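# Cap the marker and leave it on the desk

## Task

Push the cap fully home on the marker so it clicks into place, and have the capped marker resting on the desk. Then open the grippers and move the robot away from it. The capped marker must stay put without the robot supporting it. The robot must not tip over or finish leaning.

## Robot and tools

ROBOT. A two-wheeled cart (0.53 m wide, spanning x = -0.35 to 0.07 m in the base frame) carries a pan/tilt head camera and two five-joint arms, left_arm and right_arm, each with a gripper. Each arm's pan axis stands at x = -0.060, y = +0.155 (left) or -0.155 m (right). The shoulder sits 0.89 m up, 0.03 m out from that axis. Link lengths: upper arm 0.116, forearm 0.135, hand 0.162 m. The fixed jaw's tip reaches about 0.44 m from its pan axis at most, and cannot get below 0.55 m above the floor. Cameras: head_camera, left_wrist_camera, right_wrist_camera.

FRAMES. Base frame: origin on the floor between the drive wheels, x forward, y left, z up. The result's left_hand and right_hand are positions in this frame of each fixed jaw's tip; a held object sits beside that tip on the swinging-jaw side. Hand axes: z out along the fingers, y from swinging jaw toward fixed jaw. The odometry frame is the base frame where the scene began; base_odometry counts wheel rotation only, so wheel slip shows up as travel. Heading is positive leftward, -3.142 to 3.142.

execute_actions. Argument "actions" is a list holding exactly one action, or empty to just read state and images. An action may contain "base", "joints", or both, which start together. "base" holds one command: {"translate_m": d}, a straight drive of d metres relative to the current place (forward positive, -1.4 to 1.4), or {"rotate_rad": d}, a turn in place of d radians (left/counter-clockwise positive, -3.2 to 3.2). No sideways motion. A base offset is measured from where the last reported state placed the base. "joints" is one dictionary covering both arms and the head, keyed by joint name, each value an absolute target angle in radians (not an offset). Ranges: head_pan_rad -3.2 to 3.2 (0 forward, positive left); head_tilt_rad -0.76 to 1.45 (0 level, positive down); for each arm (prefix left_arm_ or right_arm_): shoulder_pan_rad -1.919 to 1.919, shoulder_lift_rad -1.745 to 1.745, elbow_flex_rad -1.69 to 1.58, wrist_flex_rad -1.658 to 1.658, wrist_roll_rad -2.743 to 2.841, gripper_rad 0 to 1.919. Omitted joints may keep driving to older targets. Unknown keys or out-of-range numbers reject the whole call with no motion. "cameras" picks images: omitted, null or ["all"] gives all; [] gives none. One action runs at most 15 s.

JOINT MEANINGS. Pan: at 0 the left arm points left and the right arm right; positive pan swings either arm clockwise from above; straight ahead is +1.571 (left) and -1.571 (right). Bend: with lift, elbow and wrist flex all 0, the upper arm is nearly upright (tilted 0.24 rad outward) and forearm and fingers are horizontal; positive values bend downward, and the sum of the three tells how far the fingers point below horizontal (1.571 = straight down, which requires the forearm no more than 0.08 rad above horizontal). Roll: -1.522 closes the jaws across the arm's plane with the fixed jaw on the left looking outward; 1.619 puts it on the right; 0.049 closes in the plane, fixed jaw below (level fingers) or toward the pan axis (fingers down). With level fingers above furniture prefer the fixed jaw on the left, since the hand body then bulges upward about 0.08 m rather than downward. Gripper opening by angle: 0 gives 0.003 m, 0.3 gives 0.026, 0.6 gives 0.049, 1 gives 0.076, 1.919 gives 0.106. Commanding below the touching angle squeezes, strongest about 0.2 rad below; going further adds little and may trip the jaw motor.

STOWING. Stowed left arm: pan -1.75, lift 0.05, elbow 1.35, wrist_flex -1.55, roll -1.52; right arm the same with pan 1.75. Stow in two steps (wrists first, then the other three) to avoid jamming a hand on the cart; leaving stow, do not move the wrists first. Turning in place with arms stowed needs 0.44 m clear radius. Near a desk, turning or reversing can snag the cart's rear and topple the robot.

RESULTS. base_status and joint_status report how each commanded motion ended: "done" (for the base, wheels turned as commanded, slip included); "off_target" (resting short, maybe still pushing: load, obstacle, or tripped motor); "time_out" (target dropped, holding position). "joint command not followed" with a "cause:" line means a self-collision check between an arm's links or the two arms refused that arm's targets (gripper still moves); such joints show "not_followed" and may be retried each action until cleared. on_its_own lists motion you did not command. A gripper holding something reads "off_target". Loaded joints sag toward gravity; add the observed sag to the next target. Hand positions can be off by a few centimetres.

FAULTS. A joint stuck more than about 0.30 rad from target for about 2 s trips its motor to 20 % torque, with no status line; the robot keeps its last command while you compose a reply, so assume such a joint has tripped. Reset: after the reading settles, command 0.2 rad from it away from the bad target (or 0.04 rad beyond a range end; a jaw uses the end). To stop a blocked joint pushing, set its target to its reading. MOTOR HOT appears from 55 °C; at 70 °C an OVER-TEMPERATURE FAULT halts that arm and marks joints "limit_stop_at_motor_heat"; resend the targets afterward. Payload: about 0.4 kg per hand at full reach, 0.7 kg within 0.28 m of the pan axis.

OTHER TOOLS. wait(seconds 0 to 10) idles and returns state and images. zoom_image(camera, region [x0, y0, x1, y1] in pixels from the top-left, at most 504 by 504) magnifies the latest full image. read_manual(section "licences") shows licence text only. finished_scene(scene) ends the scene irreversibly and reports success; call it only once the cap is fully on, the marker rests on the desk, and the hands are open and away.

AVOID. Dropping the cap or marker, slamming, hard pushes, letting anything fall, pulling hard on things in front (tipping risk), and arms or hands striking or pressing each other.

Each tool is called after ">>>" in YAML: its name, and indented under it one key for each argument.

## Session

>>> execute_actions:
  actions: []

Scene clock: 0.00 s.
base_odometry: x=+0.000 y=+0.000 heading=+0.000 (m, m, rad; odometry frame)
base_status: not commanded
joint_positions: head_pan_rad=-0.026 head_tilt_rad=+0.031 left_arm_shoulder_pan_rad=-1.731 left_arm_shoulder_lift_rad=+0.094 left_arm_elbow_flex_rad=+1.306 left_arm_wrist_flex_rad=-1.593 left_arm_wrist_roll_rad=-1.531 left_arm_gripper_rad=+1.920 right_arm_shoulder_pan_rad=+1.725 right_arm_shoulder_lift_rad=+0.003 right_arm_elbow_flex_rad=+1.304 right_arm_wrist_flex_rad=-1.484 right_arm_wrist_roll_rad=-1.545 right_arm_gripper_rad=+1.920
joint_status: not commanded
left_hand: x=-0.3100 y=+0.1069 z=+0.9021 quat_wxyz=(-0.065, -0.634, -0.048, +0.769) (m; base frame)
right_hand: x=-0.3151 y=-0.1231 z=+0.9058 quat_wxyz=(-0.051, +0.639, -0.057, -0.765) (m; base frame)
pictures: head_camera, left_wrist_camera, right_wrist_camera
Images, in order (width x height): head_camera 644x476, left_wrist_camera 644x476, right_wrist_camera 644x476.

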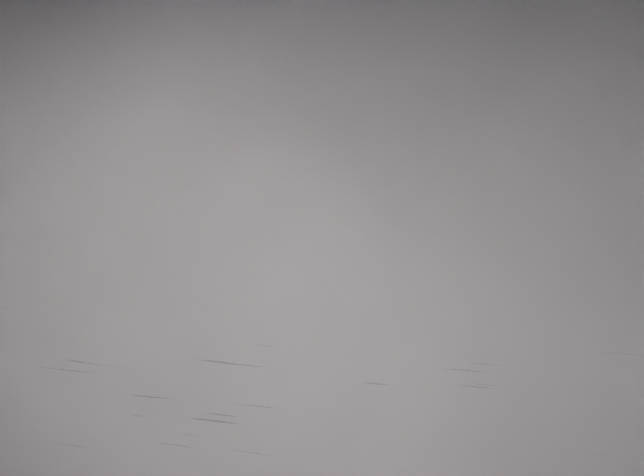

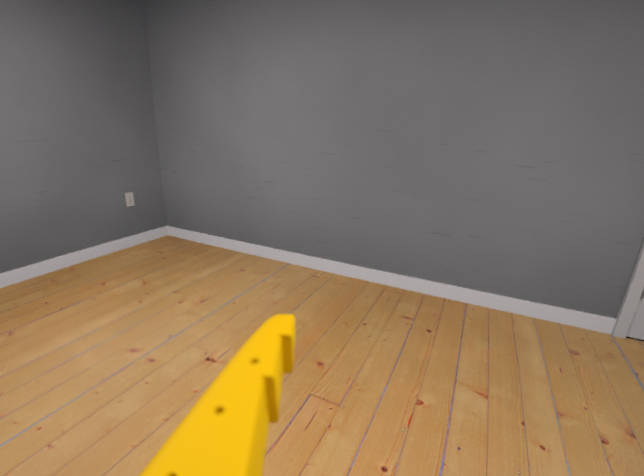

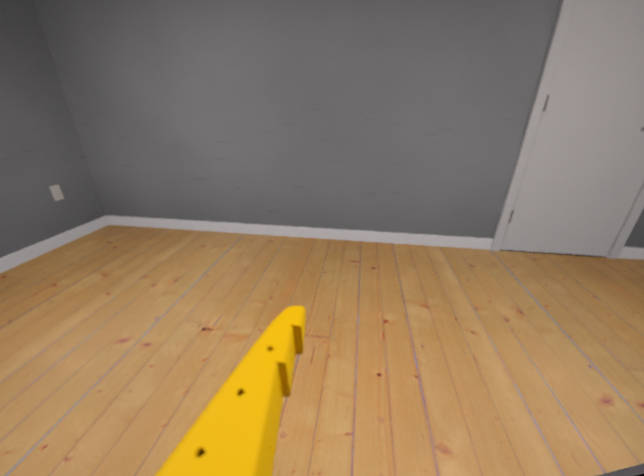

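>>> execute_actions:
  actions:
    - {"joints":{"head_tilt_rad":0.8}}
  cameras: ["head_camera"]

Scene clock: 3.00 s.
base_odometry: x=+0.000 y=+0.000 heading=+0.000 (m, m, rad; odometry frame)
base_status: not commanded
joint_positions: head_pan_rad=-0.026 head_tilt_rad=+0.795 left_arm_shoulder_pan_rad=-1.731 left_arm_shoulder_lift_rad=+0.094 left_arm_elbow_flex_rad=+1.306 left_arm_wrist_flex_rad=-1.593 left_arm_wrist_roll_rad=-1.531 left_arm_gripper_rad=+1.920 right_arm_shoulder_pan_rad=+1.725 right_arm_shoulder_lift_rad=+0.003 right_arm_elbow_flex_rad=+1.304 right_arm_wrist_flex_rad=-1.484 right_arm_wrist_roll_rad=-1.545 right_arm_gripper_rad=+1.920
joint_status: all done
left_hand: x=-0.3100 y=+0.1069 z=+0.9021 quat_wxyz=(-0.065, -0.634, -0.048, +0.769) (m; base frame)
right_hand: x=-0.3151 y=-0.1231 z=+0.9058 quat_wxyz=(-0.051, +0.639, -0.057, -0.765) (m; base frame)
pictures: head_camera
Images, in order (width x height): head_camera 644x476.

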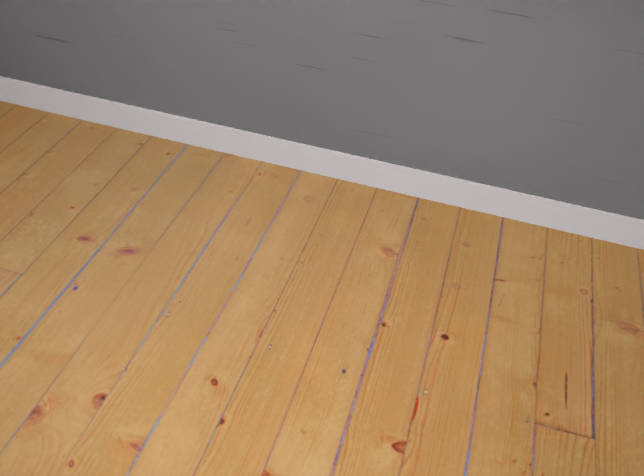

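>>> execute_actions:
  actions:
    - {"joints":{"head_tilt_rad":0.5,"head_pan_rad":1.2}}
  cameras: ["head_camera"]

>>> execute_actions:
  actions:
    - {"joints":{"head_tilt_rad":0.5,"head_pan_rad":-1.2}}
  cameras: ["head_camera"]

Scene clock: 7.60 s.
base_odometry: x=+0.000 y=+0.000 heading=+0.000 (m, m, rad; odometry frame)
base_status: not commanded
joint_positions: head_pan_rad=+1.190 head_tilt_rad=+0.514 left_arm_shoulder_pan_rad=-1.731 left_arm_shoulder_lift_rad=+0.094 left_arm_elbow_flex_rad=+1.306 left_arm_wrist_flex_rad=-1.593 left_arm_wrist_roll_rad=-1.531 left_arm_gripper_rad=+1.920 right_arm_shoulder_pan_rad=+1.725 right_arm_shoulder_lift_rad=+0.003 right_arm_elbow_flex_rad=+1.304 right_arm_wrist_flex_rad=-1.484 right_arm_wrist_roll_rad=-1.545 right_arm_gripper_rad=+1.920
joint_status: all done
left_hand: x=-0.3100 y=+0.1069 z=+0.9021 quat_wxyz=(-0.065, -0.634, -0.048, +0.769) (m; base frame)
right_hand: x=-0.3151 y=-0.1231 z=+0.9058 quat_wxyz=(-0.051, +0.639, -0.057, -0.765) (m; base frame)
pictures: head_camera
Images, in order (width x height): head_camera 644x476.

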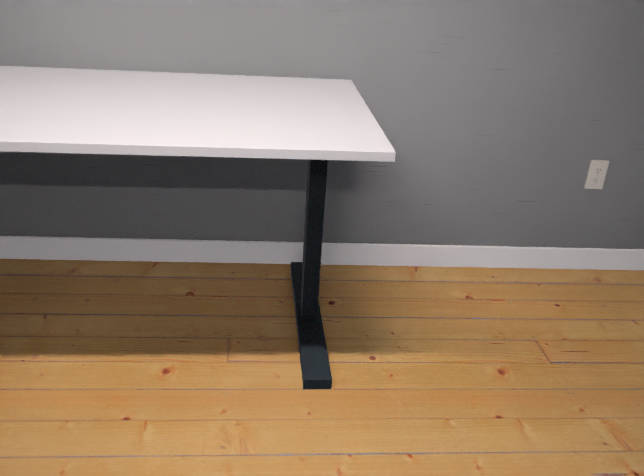

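Scene clock: 10.00 s.
base_odometry: x=+0.000 y=+0.000 heading=+0.000 (m, m, rad; odometry frame)
base_status: not commanded
joint_positions: head_pan_rad=-1.190 head_tilt_rad=+0.514 left_arm_shoulder_pan_rad=-1.731 left_arm_shoulder_lift_rad=+0.094 left_arm_elbow_flex_rad=+1.306 left_arm_wrist_flex_rad=-1.593 left_arm_wrist_roll_rad=-1.531 left_arm_gripper_rad=+1.920 right_arm_shoulder_pan_rad=+1.725 right_arm_shoulder_lift_rad=+0.003 right_arm_elbow_flex_rad=+1.304 right_arm_wrist_flex_rad=-1.484 right_arm_wrist_roll_rad=-1.545 right_arm_gripper_rad=+1.920
joint_status: all done
left_hand: x=-0.3100 y=+0.1069 z=+0.9021 quat_wxyz=(-0.065, -0.634, -0.048, +0.769) (m; base frame)
right_hand: x=-0.3151 y=-0.1231 z=+0.9058 quat_wxyz=(-0.051, +0.639, -0.057, -0.765) (m; base frame)
pictures: head_camera
Images, in order (width x height): head_camera 644x476.

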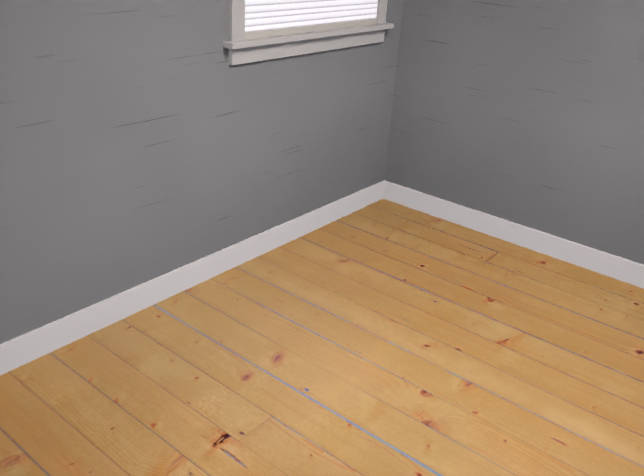

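>>> execute_actions:
  actions:
    - {"base":{"rotate_rad":1.8},"joints":{"head_tilt_rad":0.4,"head_pan_rad":0.0}}
  cameras: ["head_camera"]

Scene clock: 14.80 s.
base_odometry: x=-0.001 y=+0.000 heading=+1.799 (m, m, rad; odometry frame)
base_status: done
joint_positions: head_pan_rad=-0.010 head_tilt_rad=+0.413 left_arm_shoulder_pan_rad=-1.731 left_arm_shoulder_lift_rad=+0.094 left_arm_elbow_flex_rad=+1.306 left_arm_wrist_flex_rad=-1.593 left_arm_wrist_roll_rad=-1.531 left_arm_gripper_rad=+1.920 right_arm_shoulder_pan_rad=+1.725 right_arm_shoulder_lift_rad=+0.003 right_arm_elbow_flex_rad=+1.304 right_arm_wrist_flex_rad=-1.484 right_arm_wrist_roll_rad=-1.545 right_arm_gripper_rad=+1.920
joint_status: all done
left_hand: x=-0.3100 y=+0.1069 z=+0.9021 quat_wxyz=(-0.065, -0.634, -0.048, +0.769) (m; base frame)
right_hand: x=-0.3151 y=-0.1231 z=+0.9058 quat_wxyz=(-0.051, +0.639, -0.057, -0.765) (m; base frame)
pictures: head_camera
Images, in order (width x height): head_camera 644x476.

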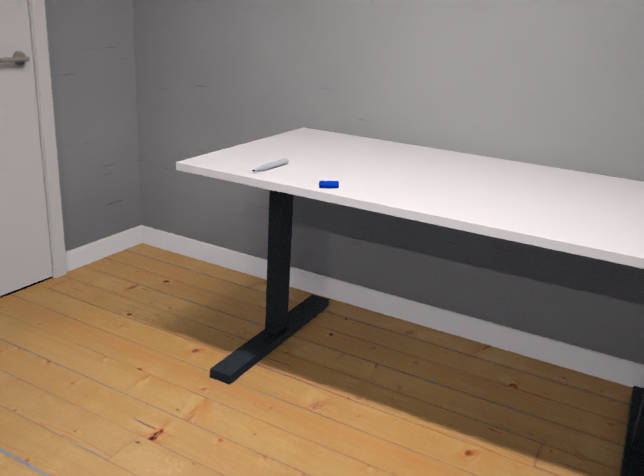

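>>> execute_actions:
  actions:
    - {"base":{"rotate_rad":0.4}}
  cameras: []

>>> execute_actions:
  actions:
    - {"base":{"translate_m":1.1}}
  cameras: []

>>> execute_actions:
  actions:
    - {"base":{"rotate_rad":-1.0},"joints":{"head_tilt_rad":0.65}}
  cameras: ["head_camera"]

Scene clock: 25.63 s.
base_odometry: x=-0.001 y=-0.001 heading=+2.199 (m, m, rad; odometry frame)
base_status: done
joint_positions: head_pan_rad=-0.010 head_tilt_rad=+0.413 left_arm_shoulder_pan_rad=-1.731 left_arm_shoulder_lift_rad=+0.094 left_arm_elbow_flex_rad=+1.306 left_arm_wrist_flex_rad=-1.593 left_arm_wrist_roll_rad=-1.531 left_arm_gripper_rad=+1.920 right_arm_shoulder_pan_rad=+1.725 right_arm_shoulder_lift_rad=+0.003 right_arm_elbow_flex_rad=+1.304 right_arm_wrist_flex_rad=-1.484 right_arm_wrist_roll_rad=-1.545 right_arm_gripper_rad=+1.920
joint_status: not commanded
left_hand: x=-0.3100 y=+0.1069 z=+0.9021 quat_wxyz=(-0.065, -0.634, -0.048, +0.769) (m; base frame)
right_hand: x=-0.3151 y=-0.1231 z=+0.9058 quat_wxyz=(-0.051, +0.639, -0.057, -0.765) (m; base frame)
pictures: none
No camera images: the call's "cameras" was empty. Leave "cameras" out to get every camera's image.

Scene clock: 31.97 s.
base_odometry: x=-0.648 y=+0.888 heading=+2.199 (m, m, rad; odometry frame)
base_status: done
joint_positions: head_pan_rad=-0.010 head_tilt_rad=+0.413 left_arm_shoulder_pan_rad=-1.731 left_arm_shoulder_lift_rad=+0.094 left_arm_elbow_flex_rad=+1.306 left_arm_wrist_flex_rad=-1.593 left_arm_wrist_roll_rad=-1.531 left_arm_gripper_rad=+1.920 right_arm_shoulder_pan_rad=+1.725 right_arm_shoulder_lift_rad=+0.003 right_arm_elbow_flex_rad=+1.304 right_arm_wrist_flex_rad=-1.484 right_arm_wrist_roll_rad=-1.545 right_arm_gripper_rad=+1.920
joint_status: not commanded
left_hand: x=-0.3100 y=+0.1069 z=+0.9021 quat_wxyz=(-0.065, -0.634, -0.048, +0.769) (m; base frame)
right_hand: x=-0.3151 y=-0.1231 z=+0.9058 quat_wxyz=(-0.051, +0.639, -0.057, -0.765) (m; base frame)
pictures: none
No camera images: the call's "cameras" was empty. Leave "cameras" out to get every camera's image.

Scene clock: 33.90 s.
base_odometry: x=-0.648 y=+0.888 heading=+1.199 (m, m, rad; odometry frame)
base_status: done
joint_positions: head_pan_rad=-0.010 head_tilt_rad=+0.644 left_arm_shoulder_pan_rad=-1.731 left_arm_shoulder_lift_rad=+0.094 left_arm_elbow_flex_rad=+1.306 left_arm_wrist_flex_rad=-1.593 left_arm_wrist_roll_rad=-1.531 left_arm_gripper_rad=+1.920 right_arm_shoulder_pan_rad=+1.725 right_arm_shoulder_lift_rad=+0.003 right_arm_elbow_flex_rad=+1.304 right_arm_wrist_flex_rad=-1.484 right_arm_wrist_roll_rad=-1.545 right_arm_gripper_rad=+1.920
joint_status: all done
left_hand: x=-0.3100 y=+0.1069 z=+0.9021 quat_wxyz=(-0.065, -0.634, -0.048, +0.769) (m; base frame)
right_hand: x=-0.3151 y=-0.1231 z=+0.9058 quat_wxyz=(-0.051, +0.639, -0.057, -0.765) (m; base frame)
pictures: head_camera
Images, in order (width x height): head_camera 644x476.

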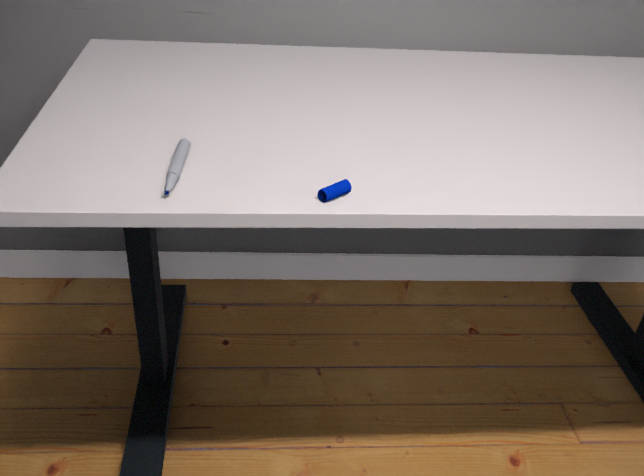

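>>> execute_actions:
  actions:
    - {"base":{"rotate_rad":0.17},"joints":{"left_arm_shoulder_pan_rad":1.57,"left_arm_shoulder_lift_rad":-0.2,"left_arm_elbow_flex_rad":0.3,"right_arm_shoulder_pan_rad":-1.57,"right_arm_shoulder_lift_rad":-0.2,"right_arm_elbow_flex_rad":0.3}}
  cameras: []

>>> execute_actions:
  actions:
    - {"base":{"translate_m":0.42},"joints":{"left_arm_wrist_flex_rad":1.0,"right_arm_wrist_flex_rad":1.0,"left_arm_gripper_rad":0.7,"right_arm_gripper_rad":0.7}}
  cameras: []

>>> execute_actions:
  actions:
    - {"base":{"rotate_rad":-0.17},"joints":{"head_tilt_rad":1.0}}

Scene clock: 60.40 s.
base_odometry: x=-0.648 y=+0.887 heading=+1.369 (m, m, rad; odometry frame)
base_status: done
joint_positions: head_pan_rad=-0.010 head_tilt_rad=+0.644 left_arm_shoulder_pan_rad=+1.558 left_arm_shoulder_lift_rad=-0.167 left_arm_elbow_flex_rad=+0.335 left_arm_wrist_flex_rad=-1.593 left_arm_wrist_roll_rad=-1.531 left_arm_gripper_rad=+1.920 right_arm_shoulder_pan_rad=-1.559 right_arm_shoulder_lift_rad=-0.161 right_arm_elbow_flex_rad=+0.336 right_arm_wrist_flex_rad=-1.484 right_arm_wrist_roll_rad=-1.545 right_arm_gripper_rad=+1.920
joint_status: all done
left_hand: x=+0.1365 y=+0.1652 z=+1.1510 quat_wxyz=(+0.997, +0.000, +0.073, +0.011) (m; base frame)
right_hand: x=+0.1554 y=-0.1499 z=+1.1463 quat_wxyz=(+0.991, +0.002, +0.131, +0.005) (m; base frame)
pictures: none
No camera images: the call's "cameras" was empty. Leave "cameras" out to get every camera's image.

Scene clock: 63.33 s.
base_odometry: x=-0.563 y=+1.298 heading=+1.367 (m, m, rad; odometry frame)
base_status: done
joint_positions: head_pan_rad=-0.010 head_tilt_rad=+0.644 left_arm_shoulder_pan_rad=+1.558 left_arm_shoulder_lift_rad=-0.170 left_arm_elbow_flex_rad=+0.335 left_arm_wrist_flex_rad=+0.992 left_arm_wrist_roll_rad=-1.531 left_arm_gripper_rad=+0.709 right_arm_shoulder_pan_rad=-1.559 right_arm_shoulder_lift_rad=-0.165 right_arm_elbow_flex_rad=+0.336 right_arm_wrist_flex_rad=+0.995 right_arm_wrist_roll_rad=-1.545 right_arm_gripper_rad=+0.708
joint_status: all done
left_hand: x=+0.1772 y=+0.1657 z=+0.8456 quat_wxyz=(+0.206, -0.002, +0.979, +0.002) (m; base frame)
right_hand: x=+0.1765 y=-0.1501 z=+0.8440 quat_wxyz=(+0.200, +0.017, +0.980, +0.001) (m; base frame)
pictures: none
No camera images: the call's "cameras" was empty. Leave "cameras" out to get every camera's image.

Scene clock: 64.33 s.
base_odometry: x=-0.563 y=+1.299 heading=+1.198 (m, m, rad; odometry frame)
base_status: done
joint_positions: head_pan_rad=-0.010 head_tilt_rad=+0.995 left_arm_shoulder_pan_rad=+1.560 left_arm_shoulder_lift_rad=-0.170 left_arm_elbow_flex_rad=+0.335 left_arm_wrist_flex_rad=+0.992 left_arm_wrist_roll_rad=-1.531 left_arm_gripper_rad=+0.709 right_arm_shoulder_pan_rad=-1.560 right_arm_shoulder_lift_rad=-0.165 right_arm_elbow_flex_rad=+0.336 right_arm_wrist_flex_rad=+0.995 right_arm_wrist_roll_rad=-1.545 right_arm_gripper_rad=+0.708
joint_status: all done
left_hand: x=+0.1772 y=+0.1654 z=+0.8456 quat_wxyz=(+0.206, -0.001, +0.979, +0.002) (m; base frame)
right_hand: x=+0.1765 y=-0.1497 z=+0.8440 quat_wxyz=(+0.200, +0.016, +0.980, +0.001) (m; base frame)
pictures: head_camera, left_wrist_camera, right_wrist_camera
Images, in order (width x height): head_camera 644x476, left_wrist_camera 644x476, right_wrist_camera 644x476.

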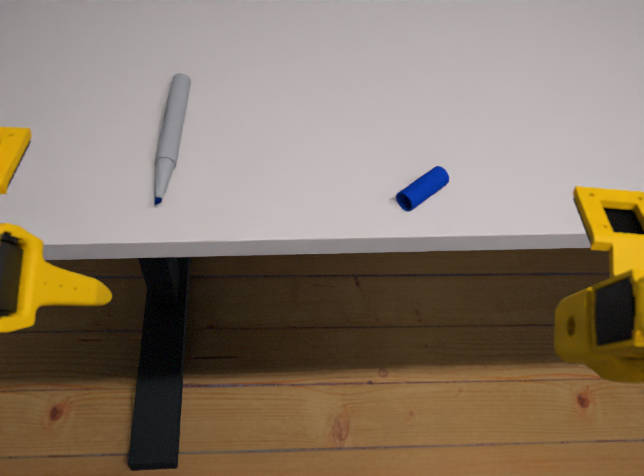

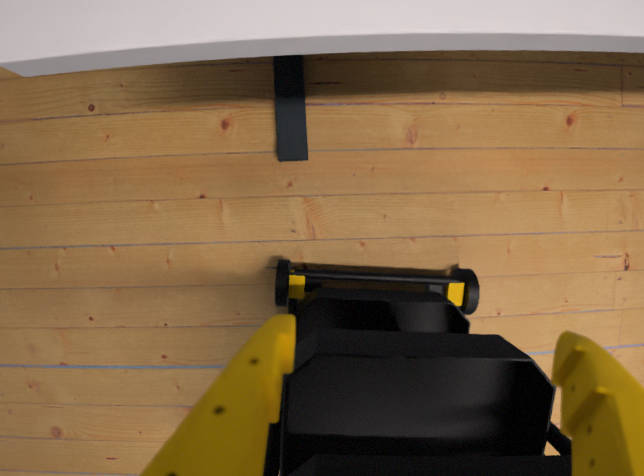

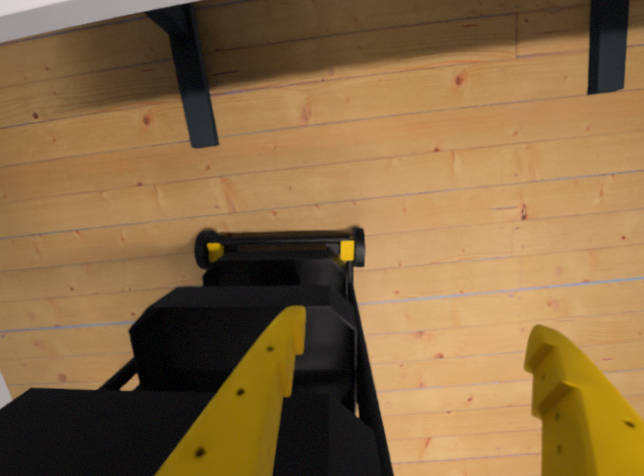

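>>> execute_actions:
  actions:
    - {"base":{"translate_m":0.17},"joints":{"head_tilt_rad":1.15}}
  cameras: ["head_camera"]

>>> execute_actions:
  actions:
    - {"joints":{"left_arm_shoulder_lift_rad":0.8,"left_arm_elbow_flex_rad":-0.42,"left_arm_wrist_flex_rad":0.85,"left_arm_gripper_rad":0.6}}
  cameras: ["head_camera","left_wrist_camera"]

Scene clock: 89.13 s.
base_odometry: x=-0.500 y=+1.457 heading=+1.196 (m, m, rad; odometry frame)
base_status: done
joint_positions: head_pan_rad=-0.010 head_tilt_rad=+1.145 left_arm_shoulder_pan_rad=+1.560 left_arm_shoulder_lift_rad=-0.170 left_arm_elbow_flex_rad=+0.335 left_arm_wrist_flex_rad=+0.992 left_arm_wrist_roll_rad=-1.531 left_arm_gripper_rad=+0.709 right_arm_shoulder_pan_rad=-1.560 right_arm_shoulder_lift_rad=-0.165 right_arm_elbow_flex_rad=+0.336 right_arm_wrist_flex_rad=+0.995 right_arm_wrist_roll_rad=-1.545 right_arm_gripper_rad=+0.708
joint_status: all done
left_hand: x=+0.1772 y=+0.1654 z=+0.8456 quat_wxyz=(+0.206, -0.001, +0.979, +0.002) (m; base frame)
right_hand: x=+0.1765 y=-0.1497 z=+0.8440 quat_wxyz=(+0.200, +0.016, +0.980, +0.001) (m; base frame)
pictures: head_camera
Images, in order (width x height): head_camera 644x476.

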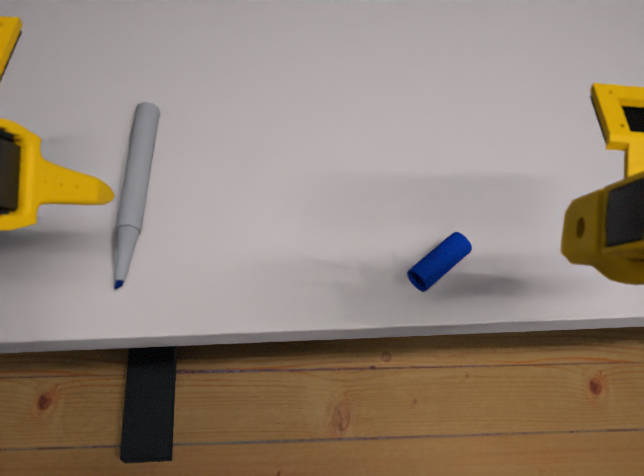

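Scene clock: 90.57 s.
base_odometry: x=-0.500 y=+1.457 heading=+1.196 (m, m, rad; odometry frame)
base_status: not commanded
joint_positions: head_pan_rad=-0.010 head_tilt_rad=+1.145 left_arm_shoulder_pan_rad=+1.560 left_arm_shoulder_lift_rad=+0.816 left_arm_elbow_flex_rad=-0.383 left_arm_wrist_flex_rad=+0.864 left_arm_wrist_roll_rad=-1.531 left_arm_gripper_rad=+0.609 right_arm_shoulder_pan_rad=-1.560 right_arm_shoulder_lift_rad=-0.165 right_arm_elbow_flex_rad=+0.336 right_arm_wrist_flex_rad=+0.995 right_arm_wrist_roll_rad=-1.545 right_arm_gripper_rad=+0.708
joint_status: all done
left_hand: x=+0.2392 y=+0.1661 z=+0.7442 quat_wxyz=(+0.136, -0.001, +0.991, +0.001) (m; base frame)
right_hand: x=+0.1765 y=-0.1497 z=+0.8440 quat_wxyz=(+0.200, +0.016, +0.980, +0.001) (m; base frame)
pictures: head_camera, left_wrist_camera
Images, in order (width x height): head_camera 644x476, left_wrist_camera 644x476.

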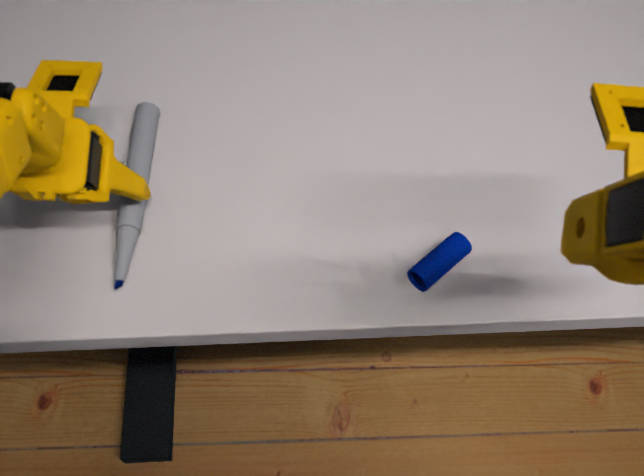

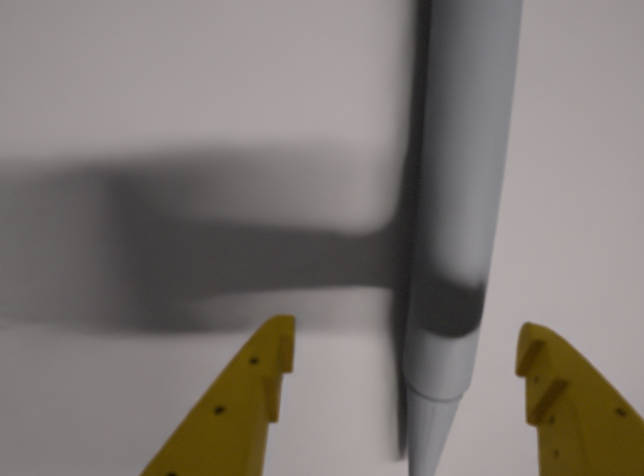

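>>> execute_actions:
  actions:
    - {"joints":{"left_arm_shoulder_pan_rad":1.64,"left_arm_wrist_roll_rad":-1.47}}
  cameras: ["left_wrist_camera"]

>>> execute_actions:
  actions:
    - {"joints":{"left_arm_shoulder_lift_rad":0.89,"left_arm_elbow_flex_rad":-0.44,"left_arm_wrist_flex_rad":0.81}}
  cameras: ["head_camera","left_wrist_camera"]

Scene clock: 97.33 s.
base_odometry: x=-0.500 y=+1.457 heading=+1.196 (m, m, rad; odometry frame)
base_status: not commanded
joint_positions: head_pan_rad=-0.010 head_tilt_rad=+1.145 left_arm_shoulder_pan_rad=+1.629 left_arm_shoulder_lift_rad=+0.816 left_arm_elbow_flex_rad=-0.383 left_arm_wrist_flex_rad=+0.864 left_arm_wrist_roll_rad=-1.479 left_arm_gripper_rad=+0.609 right_arm_shoulder_pan_rad=-1.560 right_arm_shoulder_lift_rad=-0.165 right_arm_elbow_flex_rad=+0.336 right_arm_wrist_flex_rad=+0.995 right_arm_wrist_roll_rad=-1.545 right_arm_gripper_rad=+0.708
joint_status: all done
left_hand: x=+0.2389 y=+0.1454 z=+0.7441 quat_wxyz=(+0.136, +0.007, +0.991, -0.007) (m; base frame)
right_hand: x=+0.1765 y=-0.1497 z=+0.8440 quat_wxyz=(+0.200, +0.016, +0.980, +0.001) (m; base frame)
pictures: left_wrist_camera
Images, in order (width x height): left_wrist_camera 644x476.

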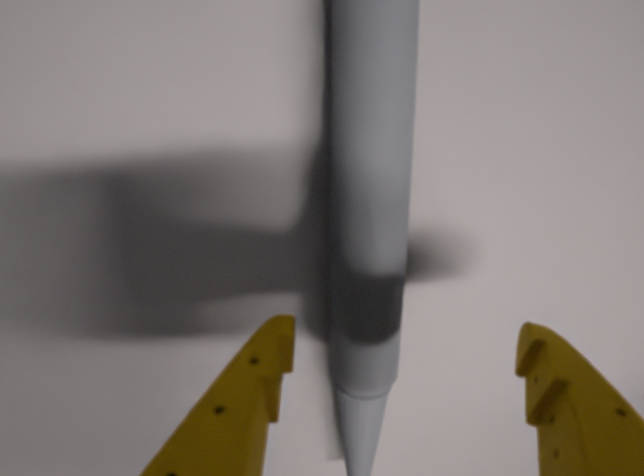

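Scene clock: 98.00 s.
base_odometry: x=-0.500 y=+1.457 heading=+1.196 (m, m, rad; odometry frame)
base_status: not commanded
joint_positions: head_pan_rad=-0.010 head_tilt_rad=+1.145 left_arm_shoulder_pan_rad=+1.629 left_arm_shoulder_lift_rad=+0.907 left_arm_elbow_flex_rad=-0.403 left_arm_wrist_flex_rad=+0.825 left_arm_wrist_roll_rad=-1.479 left_arm_gripper_rad=+0.609 right_arm_shoulder_pan_rad=-1.560 right_arm_shoulder_lift_rad=-0.165 right_arm_elbow_flex_rad=+0.336 right_arm_wrist_flex_rad=+0.995 right_arm_wrist_roll_rad=-1.545 right_arm_gripper_rad=+0.708
joint_status: all done
left_hand: x=+0.2348 y=+0.1456 z=+0.7248 quat_wxyz=(+0.121, +0.007, +0.993, -0.006) (m; base frame)
right_hand: x=+0.1765 y=-0.1497 z=+0.8440 quat_wxyz=(+0.200, +0.016, +0.980, +0.001) (m; base frame)
pictures: head_camera, left_wrist_camera
Images, in order (width x height): head_camera 644x476, left_wrist_camera 644x476.

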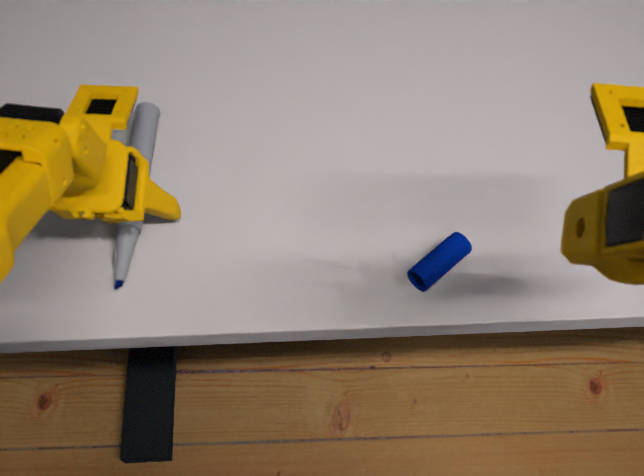

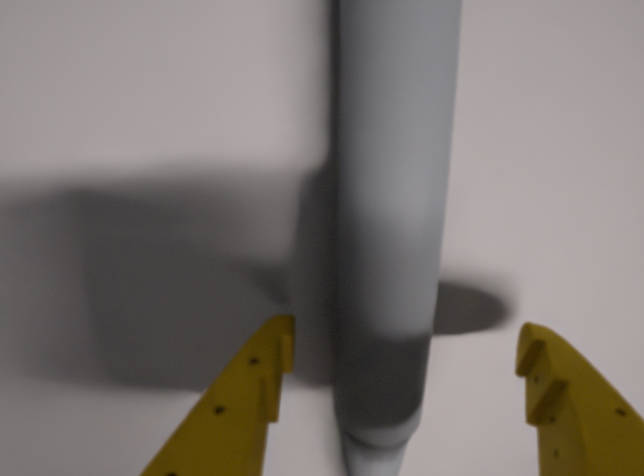

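>>> execute_actions:
  actions:
    - {"joints":{"left_arm_shoulder_lift_rad":0.905,"left_arm_shoulder_pan_rad":1.66}}
  cameras: []

>>> execute_actions:
  actions:
    - {"joints":{"left_arm_gripper_rad":0.05}}
  cameras: ["head_camera","left_wrist_camera"]

Scene clock: 102.10 s.
base_odometry: x=-0.500 y=+1.457 heading=+1.196 (m, m, rad; odometry frame)
base_status: not commanded
joint_positions: head_pan_rad=-0.010 head_tilt_rad=+1.145 left_arm_shoulder_pan_rad=+1.647 left_arm_shoulder_lift_rad=+0.917 left_arm_elbow_flex_rad=-0.407 left_arm_wrist_flex_rad=+0.823 left_arm_wrist_roll_rad=-1.479 left_arm_gripper_rad=+0.609 right_arm_shoulder_pan_rad=-1.560 right_arm_shoulder_lift_rad=-0.165 right_arm_elbow_flex_rad=+0.336 right_arm_wrist_flex_rad=+0.995 right_arm_wrist_roll_rad=-1.545 right_arm_gripper_rad=+0.708
joint_status: all done
left_hand: x=+0.2340 y=+0.1403 z=+0.7227 quat_wxyz=(+0.118, +0.016, +0.993, -0.007) (m; base frame)
right_hand: x=+0.1765 y=-0.1497 z=+0.8440 quat_wxyz=(+0.200, +0.016, +0.980, +0.001) (m; base frame)
pictures: none
No camera images: the call's "cameras" was empty. Leave "cameras" out to get every camera's image.

Scene clock: 102.90 s.
base_odometry: x=-0.500 y=+1.457 heading=+1.196 (m, m, rad; odometry frame)
base_status: not commanded
joint_positions: head_pan_rad=-0.010 head_tilt_rad=+1.145 left_arm_shoulder_pan_rad=+1.650 left_arm_shoulder_lift_rad=+0.917 left_arm_elbow_flex_rad=-0.412 left_arm_wrist_flex_rad=+0.821 left_arm_wrist_roll_rad=-1.479 left_arm_gripper_rad=+0.205 right_arm_shoulder_pan_rad=-1.560 right_arm_shoulder_lift_rad=-0.165 right_arm_elbow_flex_rad=+0.336 right_arm_wrist_flex_rad=+0.995 right_arm_wrist_roll_rad=-1.545 right_arm_gripper_rad=+0.708
joint_status: left_arm_gripper_rad off_target (ended at +0.205, target +0.050)
left_hand: x=+0.2352 y=+0.1393 z=+0.7235 quat_wxyz=(+0.121, +0.018, +0.992, -0.007) (m; base frame)
right_hand: x=+0.1765 y=-0.1497 z=+0.8440 quat_wxyz=(+0.200, +0.016, +0.980, +0.001) (m; base frame)
pictures: head_camera, left_wrist_camera
Images, in order (width x height): head_camera 644x476, left_wrist_camera 644x476.

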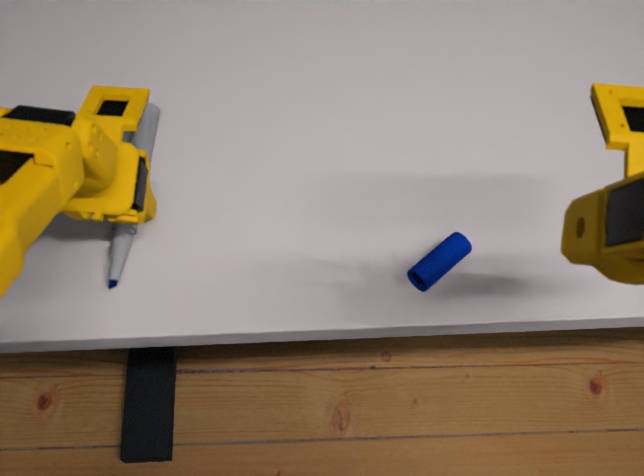

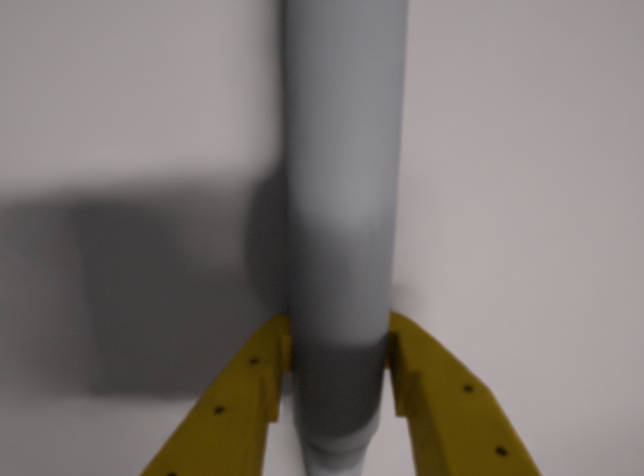

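>>> execute_actions:
  actions:
    - {"joints":{"left_arm_shoulder_lift_rad":0.70,"left_arm_elbow_flex_rad":-0.45,"left_arm_wrist_flex_rad":1.0}}
  cameras: []

>>> execute_actions:
  actions:
    - {"joints":{"left_arm_shoulder_pan_rad":1.85,"left_arm_shoulder_lift_rad":0.72,"left_arm_elbow_flex_rad":-0.55,"left_arm_wrist_flex_rad":1.33,"left_arm_wrist_roll_rad":0.33}}
  cameras: ["head_camera","left_wrist_camera"]

Scene clock: 115.80 s.
base_odometry: x=-0.500 y=+1.457 heading=+1.196 (m, m, rad; odometry frame)
base_status: not commanded
joint_positions: head_pan_rad=-0.010 head_tilt_rad=+1.145 left_arm_shoulder_pan_rad=+1.650 left_arm_shoulder_lift_rad=+0.759 left_arm_elbow_flex_rad=-0.415 left_arm_wrist_flex_rad=+0.992 left_arm_wrist_roll_rad=-1.479 left_arm_gripper_rad=+0.205 right_arm_shoulder_pan_rad=-1.560 right_arm_shoulder_lift_rad=-0.165 right_arm_elbow_flex_rad=+0.336 right_arm_wrist_flex_rad=+0.995 right_arm_wrist_roll_rad=-1.545 right_arm_gripper_rad=+0.708
joint_status: all done
left_hand: x=+0.2334 y=+0.1394 z=+0.7595 quat_wxyz=(+0.117, +0.018, +0.993, -0.007) (m; base frame)
right_hand: x=+0.1765 y=-0.1497 z=+0.8440 quat_wxyz=(+0.200, +0.016, +0.980, +0.001) (m; base frame)
pictures: none
No camera images: the call's "cameras" was empty. Leave "cameras" out to get every camera's image.

Scene clock: 117.93 s.
base_odometry: x=-0.500 y=+1.457 heading=+1.196 (m, m, rad; odometry frame)
base_status: not commanded
joint_positions: head_pan_rad=-0.010 head_tilt_rad=+1.145 left_arm_shoulder_pan_rad=+1.839 left_arm_shoulder_lift_rad=+0.759 left_arm_elbow_flex_rad=-0.511 left_arm_wrist_flex_rad=+1.318 left_arm_wrist_roll_rad=+0.322 left_arm_gripper_rad=+0.205 right_arm_shoulder_pan_rad=-1.560 right_arm_shoulder_lift_rad=-0.165 right_arm_elbow_flex_rad=+0.336 right_arm_wrist_flex_rad=+0.995 right_arm_wrist_roll_rad=-1.545 right_arm_gripper_rad=+0.708
joint_status: all done
left_hand: x=+0.1837 y=+0.0854 z=+0.7678 quat_wxyz=(+0.001, -0.709, +0.705, -0.002) (m; base frame)
right_hand: x=+0.1765 y=-0.1497 z=+0.8440 quat_wxyz=(+0.200, +0.016, +0.980, +0.001) (m; base frame)
pictures: head_camera, left_wrist_camera
Images, in order (width x height): head_camera 644x476, left_wrist_camera 644x476.

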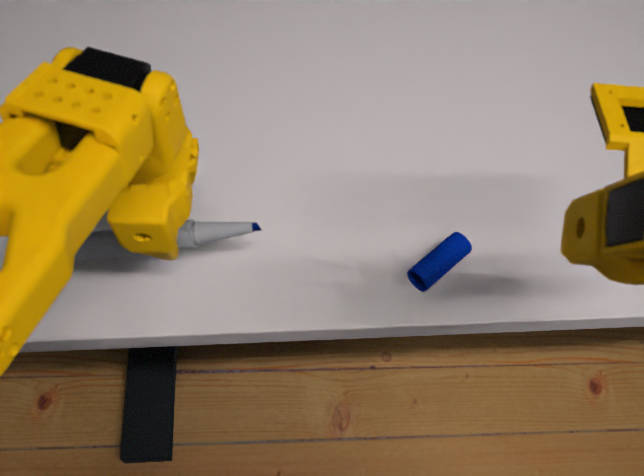

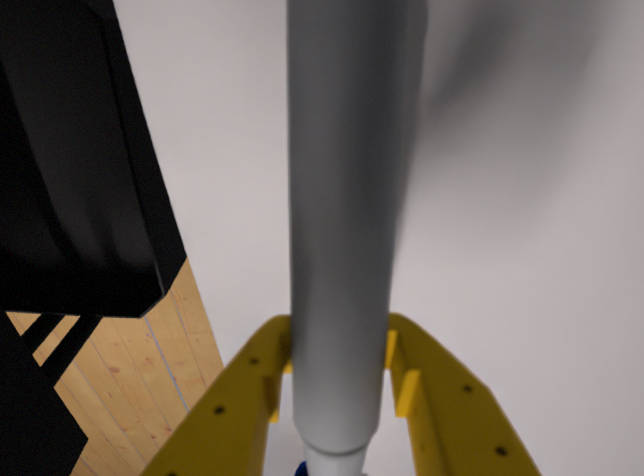

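>>> execute_actions:
  actions:
    - {"joints":{"left_arm_shoulder_lift_rad":0.885,"left_arm_elbow_flex_rad":-0.47,"left_arm_wrist_flex_rad":1.115,"left_arm_gripper_rad":0.13}}
  cameras: ["head_camera","left_wrist_camera"]

Scene clock: 124.90 s.
base_odometry: x=-0.500 y=+1.457 heading=+1.196 (m, m, rad; odometry frame)
base_status: not commanded
joint_positions: head_pan_rad=-0.010 head_tilt_rad=+1.145 left_arm_shoulder_pan_rad=+1.839 left_arm_shoulder_lift_rad=+0.900 left_arm_elbow_flex_rad=-0.467 left_arm_wrist_flex_rad=+1.128 left_arm_wrist_roll_rad=+0.322 left_arm_gripper_rad=+0.208 right_arm_shoulder_pan_rad=-1.560 right_arm_shoulder_lift_rad=-0.165 right_arm_elbow_flex_rad=+0.336 right_arm_wrist_flex_rad=+0.995 right_arm_wrist_roll_rad=-1.545 right_arm_gripper_rad=+0.708
joint_status: left_arm_gripper_rad off_target (ended at +0.208, target +0.130); the others done
left_hand: x=+0.1848 y=+0.0851 z=+0.7295 quat_wxyz=(+0.002, -0.709, +0.705, -0.004) (m; base frame)
right_hand: x=+0.1765 y=-0.1497 z=+0.8440 quat_wxyz=(+0.200, +0.016, +0.980, +0.001) (m; base frame)
pictures: head_camera, left_wrist_camera
Images, in order (width x height): head_camera 644x476, left_wrist_camera 644x476.

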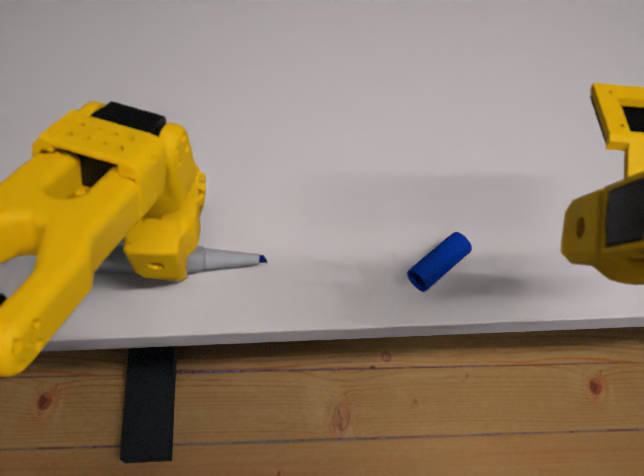

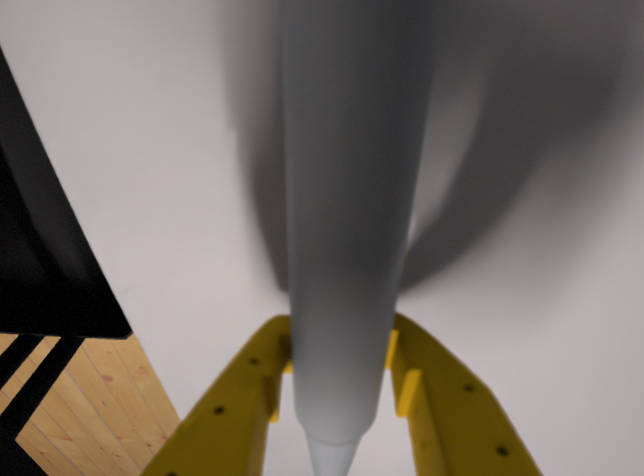

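Pivoted nicely. A bit lower, then open.

>>> execute_actions:
  actions:
    - {"joints":{"left_arm_shoulder_lift_rad":0.905,"left_arm_wrist_flex_rad":1.10}}
  cameras: []

>>> execute_actions:
  actions:
    - {"joints":{"left_arm_gripper_rad":0.42}}
  cameras: ["head_camera","left_wrist_camera"]

Scene clock: 129.20 s.
base_odometry: x=-0.500 y=+1.457 heading=+1.196 (m, m, rad; odometry frame)
base_status: not commanded
joint_positions: head_pan_rad=-0.010 head_tilt_rad=+1.145 left_arm_shoulder_pan_rad=+1.839 left_arm_shoulder_lift_rad=+0.920 left_arm_elbow_flex_rad=-0.467 left_arm_wrist_flex_rad=+1.111 left_arm_wrist_roll_rad=+0.322 left_arm_gripper_rad=+0.208 right_arm_shoulder_pan_rad=-1.560 right_arm_shoulder_lift_rad=-0.165 right_arm_elbow_flex_rad=+0.336 right_arm_wrist_flex_rad=+0.995 right_arm_wrist_roll_rad=-1.545 right_arm_gripper_rad=+0.708
joint_status: all done
left_hand: x=+0.1842 y=+0.0853 z=+0.7249 quat_wxyz=(+0.001, -0.709, +0.705, -0.003) (m; base frame)
right_hand: x=+0.1765 y=-0.1497 z=+0.8440 quat_wxyz=(+0.200, +0.016, +0.980, +0.001) (m; base frame)
pictures: none
No camera images: the call's "cameras" was empty. Leave "cameras" out to get every camera's image.

Scene clock: 129.87 s.
base_odometry: x=-0.500 y=+1.457 heading=+1.196 (m, m, rad; odometry frame)
base_status: not commanded
joint_positions: head_pan_rad=-0.010 head_tilt_rad=+1.145 left_arm_shoulder_pan_rad=+1.839 left_arm_shoulder_lift_rad=+0.920 left_arm_elbow_flex_rad=-0.467 left_arm_wrist_flex_rad=+1.111 left_arm_wrist_roll_rad=+0.322 left_arm_gripper_rad=+0.410 right_arm_shoulder_pan_rad=-1.560 right_arm_shoulder_lift_rad=-0.165 right_arm_elbow_flex_rad=+0.336 right_arm_wrist_flex_rad=+0.995 right_arm_wrist_roll_rad=-1.545 right_arm_gripper_rad=+0.708
joint_status: all done
left_hand: x=+0.1842 y=+0.0853 z=+0.7249 quat_wxyz=(+0.001, -0.709, +0.705, -0.003) (m; base frame)
right_hand: x=+0.1765 y=-0.1497 z=+0.8440 quat_wxyz=(+0.200, +0.016, +0.980, +0.001) (m; base frame)
pictures: head_camera, left_wrist_camera
Images, in order (width x height): head_camera 644x476, left_wrist_camera 644x476.

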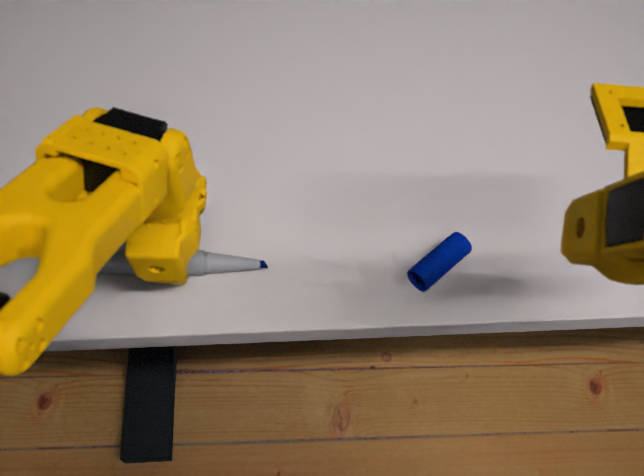

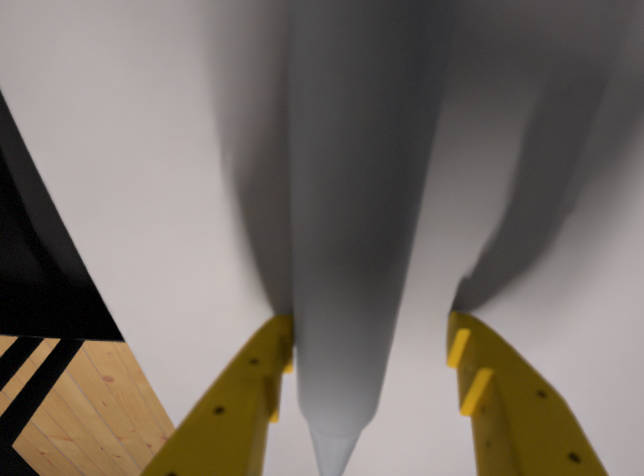

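>>> execute_actions:
  actions:
    - {"joints":{"left_arm_gripper_rad":0.5,"left_arm_shoulder_pan_rad":1.60,"left_arm_shoulder_lift_rad":0.72,"left_arm_elbow_flex_rad":-0.235,"left_arm_wrist_flex_rad":1.02,"left_arm_wrist_roll_rad":0.08,"right_arm_shoulder_pan_rad":-1.835,"right_arm_shoulder_lift_rad":0.59,"right_arm_elbow_flex_rad":-0.31,"right_arm_wrist_flex_rad":1.24,"right_arm_wrist_roll_rad":0.55,"right_arm_gripper_rad":0.55}}

Scene clock: 149.80 s.
base_odometry: x=-0.500 y=+1.457 heading=+1.196 (m, m, rad; odometry frame)
base_status: not commanded
joint_positions: head_pan_rad=-0.010 head_tilt_rad=+1.145 left_arm_shoulder_pan_rad=+1.612 left_arm_shoulder_lift_rad=+0.772 left_arm_elbow_flex_rad=-0.234 left_arm_wrist_flex_rad=+1.032 left_arm_wrist_roll_rad=+0.089 left_arm_gripper_rad=+0.490 right_arm_shoulder_pan_rad=-1.824 right_arm_shoulder_lift_rad=+0.609 right_arm_elbow_flex_rad=-0.279 right_arm_wrist_flex_rad=+1.233 right_arm_wrist_roll_rad=+0.541 right_arm_gripper_rad=+0.558
joint_status: all done
left_hand: x=+0.1796 y=+0.1444 z=+0.7300 quat_wxyz=(+0.000, -0.707, +0.707, -0.001) (m; base frame)
right_hand: x=+0.1748 y=-0.0985 z=+0.7710 quat_wxyz=(+0.002, -0.916, +0.401, -0.003) (m; base frame)
pictures: head_camera, left_wrist_camera, right_wrist_camera
Images, in order (width x height): head_camera 644x476, left_wrist_camera 644x476, right_wrist_camera 644x476.

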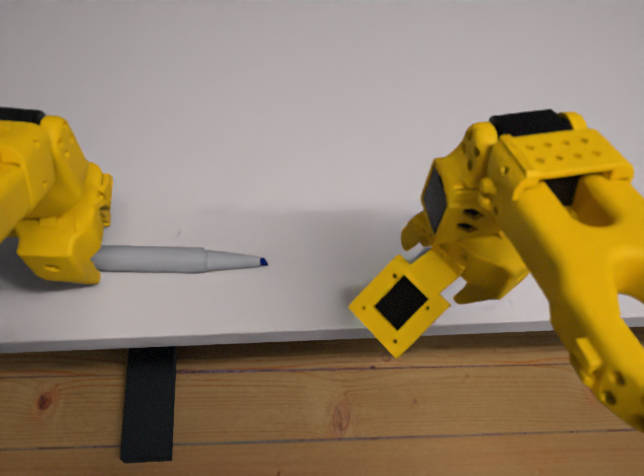

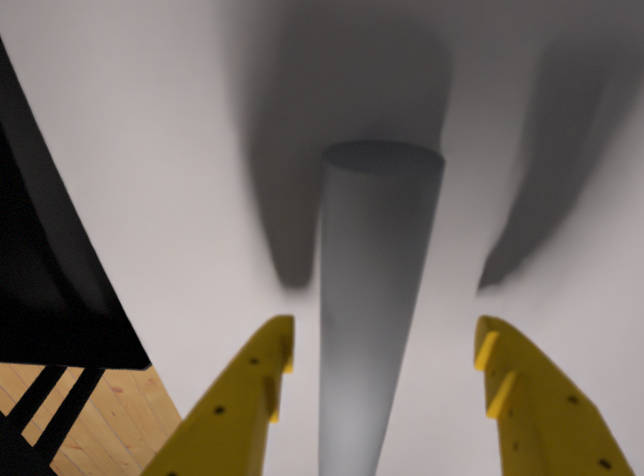

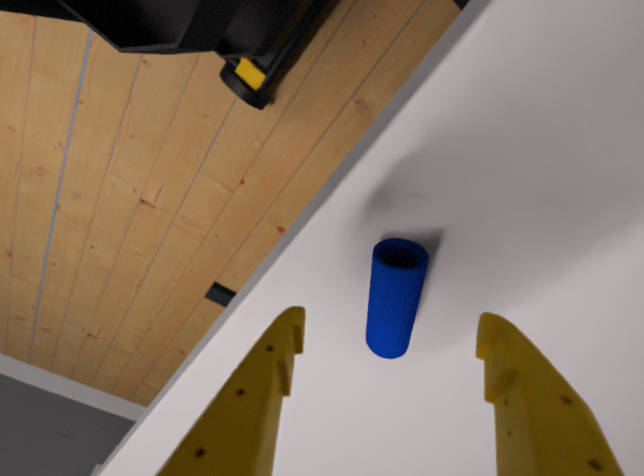

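>>> execute_actions:
  actions:
    - {"joints":{"left_arm_shoulder_pan_rad":1.54,"left_arm_wrist_roll_rad":0.02,"left_arm_shoulder_lift_rad":0.775,"right_arm_shoulder_pan_rad":-1.715,"right_arm_shoulder_lift_rad":0.82,"right_arm_elbow_flex_rad":-0.50,"right_arm_wrist_flex_rad":1.07,"right_arm_wrist_roll_rad":0.65}}

Scene clock: 166.83 s.
base_odometry: x=-0.500 y=+1.457 heading=+1.196 (m, m, rad; odometry frame)
base_status: not commanded
joint_positions: head_pan_rad=-0.010 head_tilt_rad=+1.145 left_arm_shoulder_pan_rad=+1.552 left_arm_shoulder_lift_rad=+0.788 left_arm_elbow_flex_rad=-0.234 left_arm_wrist_flex_rad=+1.032 left_arm_wrist_roll_rad=+0.028 left_arm_gripper_rad=+0.490 right_arm_shoulder_pan_rad=-1.726 right_arm_shoulder_lift_rad=+0.840 right_arm_elbow_flex_rad=-0.467 right_arm_wrist_flex_rad=+1.078 right_arm_wrist_roll_rad=+0.641 right_arm_gripper_rad=+0.558
joint_status: all done
left_hand: x=+0.1770 y=+0.1592 z=+0.7265 quat_wxyz=(-0.006, -0.706, +0.708, +0.005) (m; base frame)
right_hand: x=+0.2107 y=-0.1175 z=+0.7438 quat_wxyz=(+0.032, -0.915, +0.399, -0.051) (m; base frame)
pictures: head_camera, left_wrist_camera, right_wrist_camera
Images, in order (width x height): head_camera 644x476, left_wrist_camera 644x476, right_wrist_camera 644x476.

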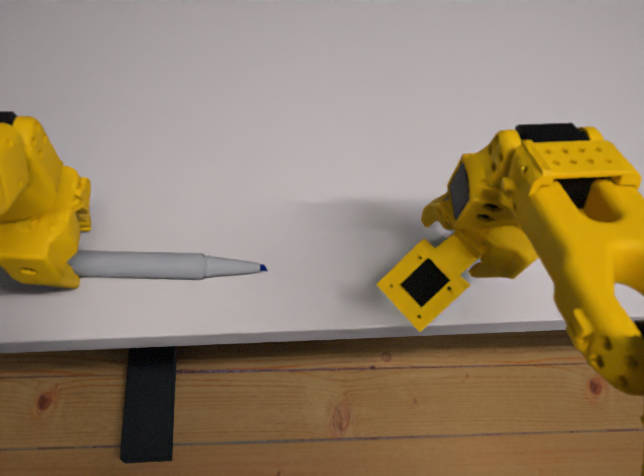

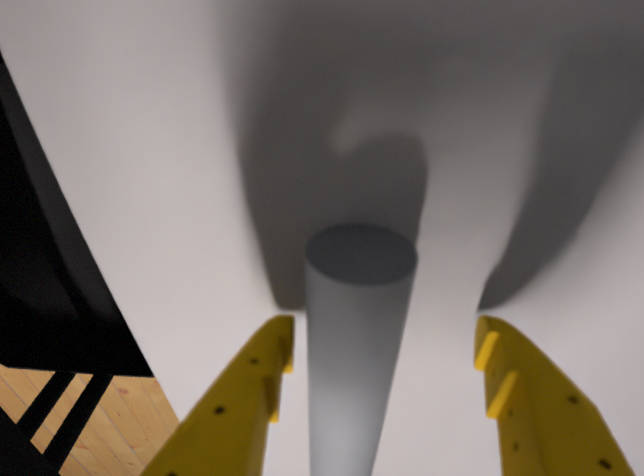

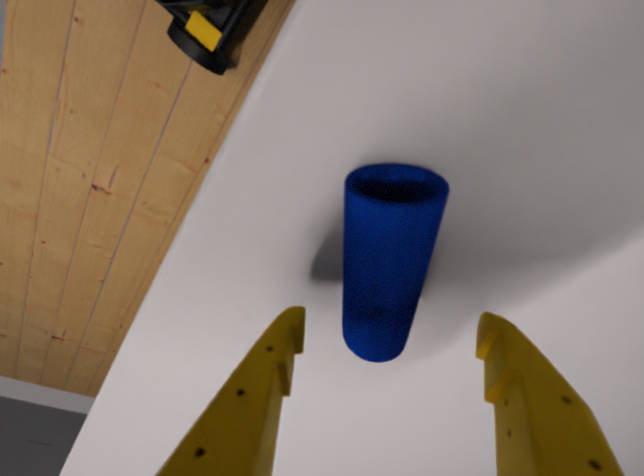

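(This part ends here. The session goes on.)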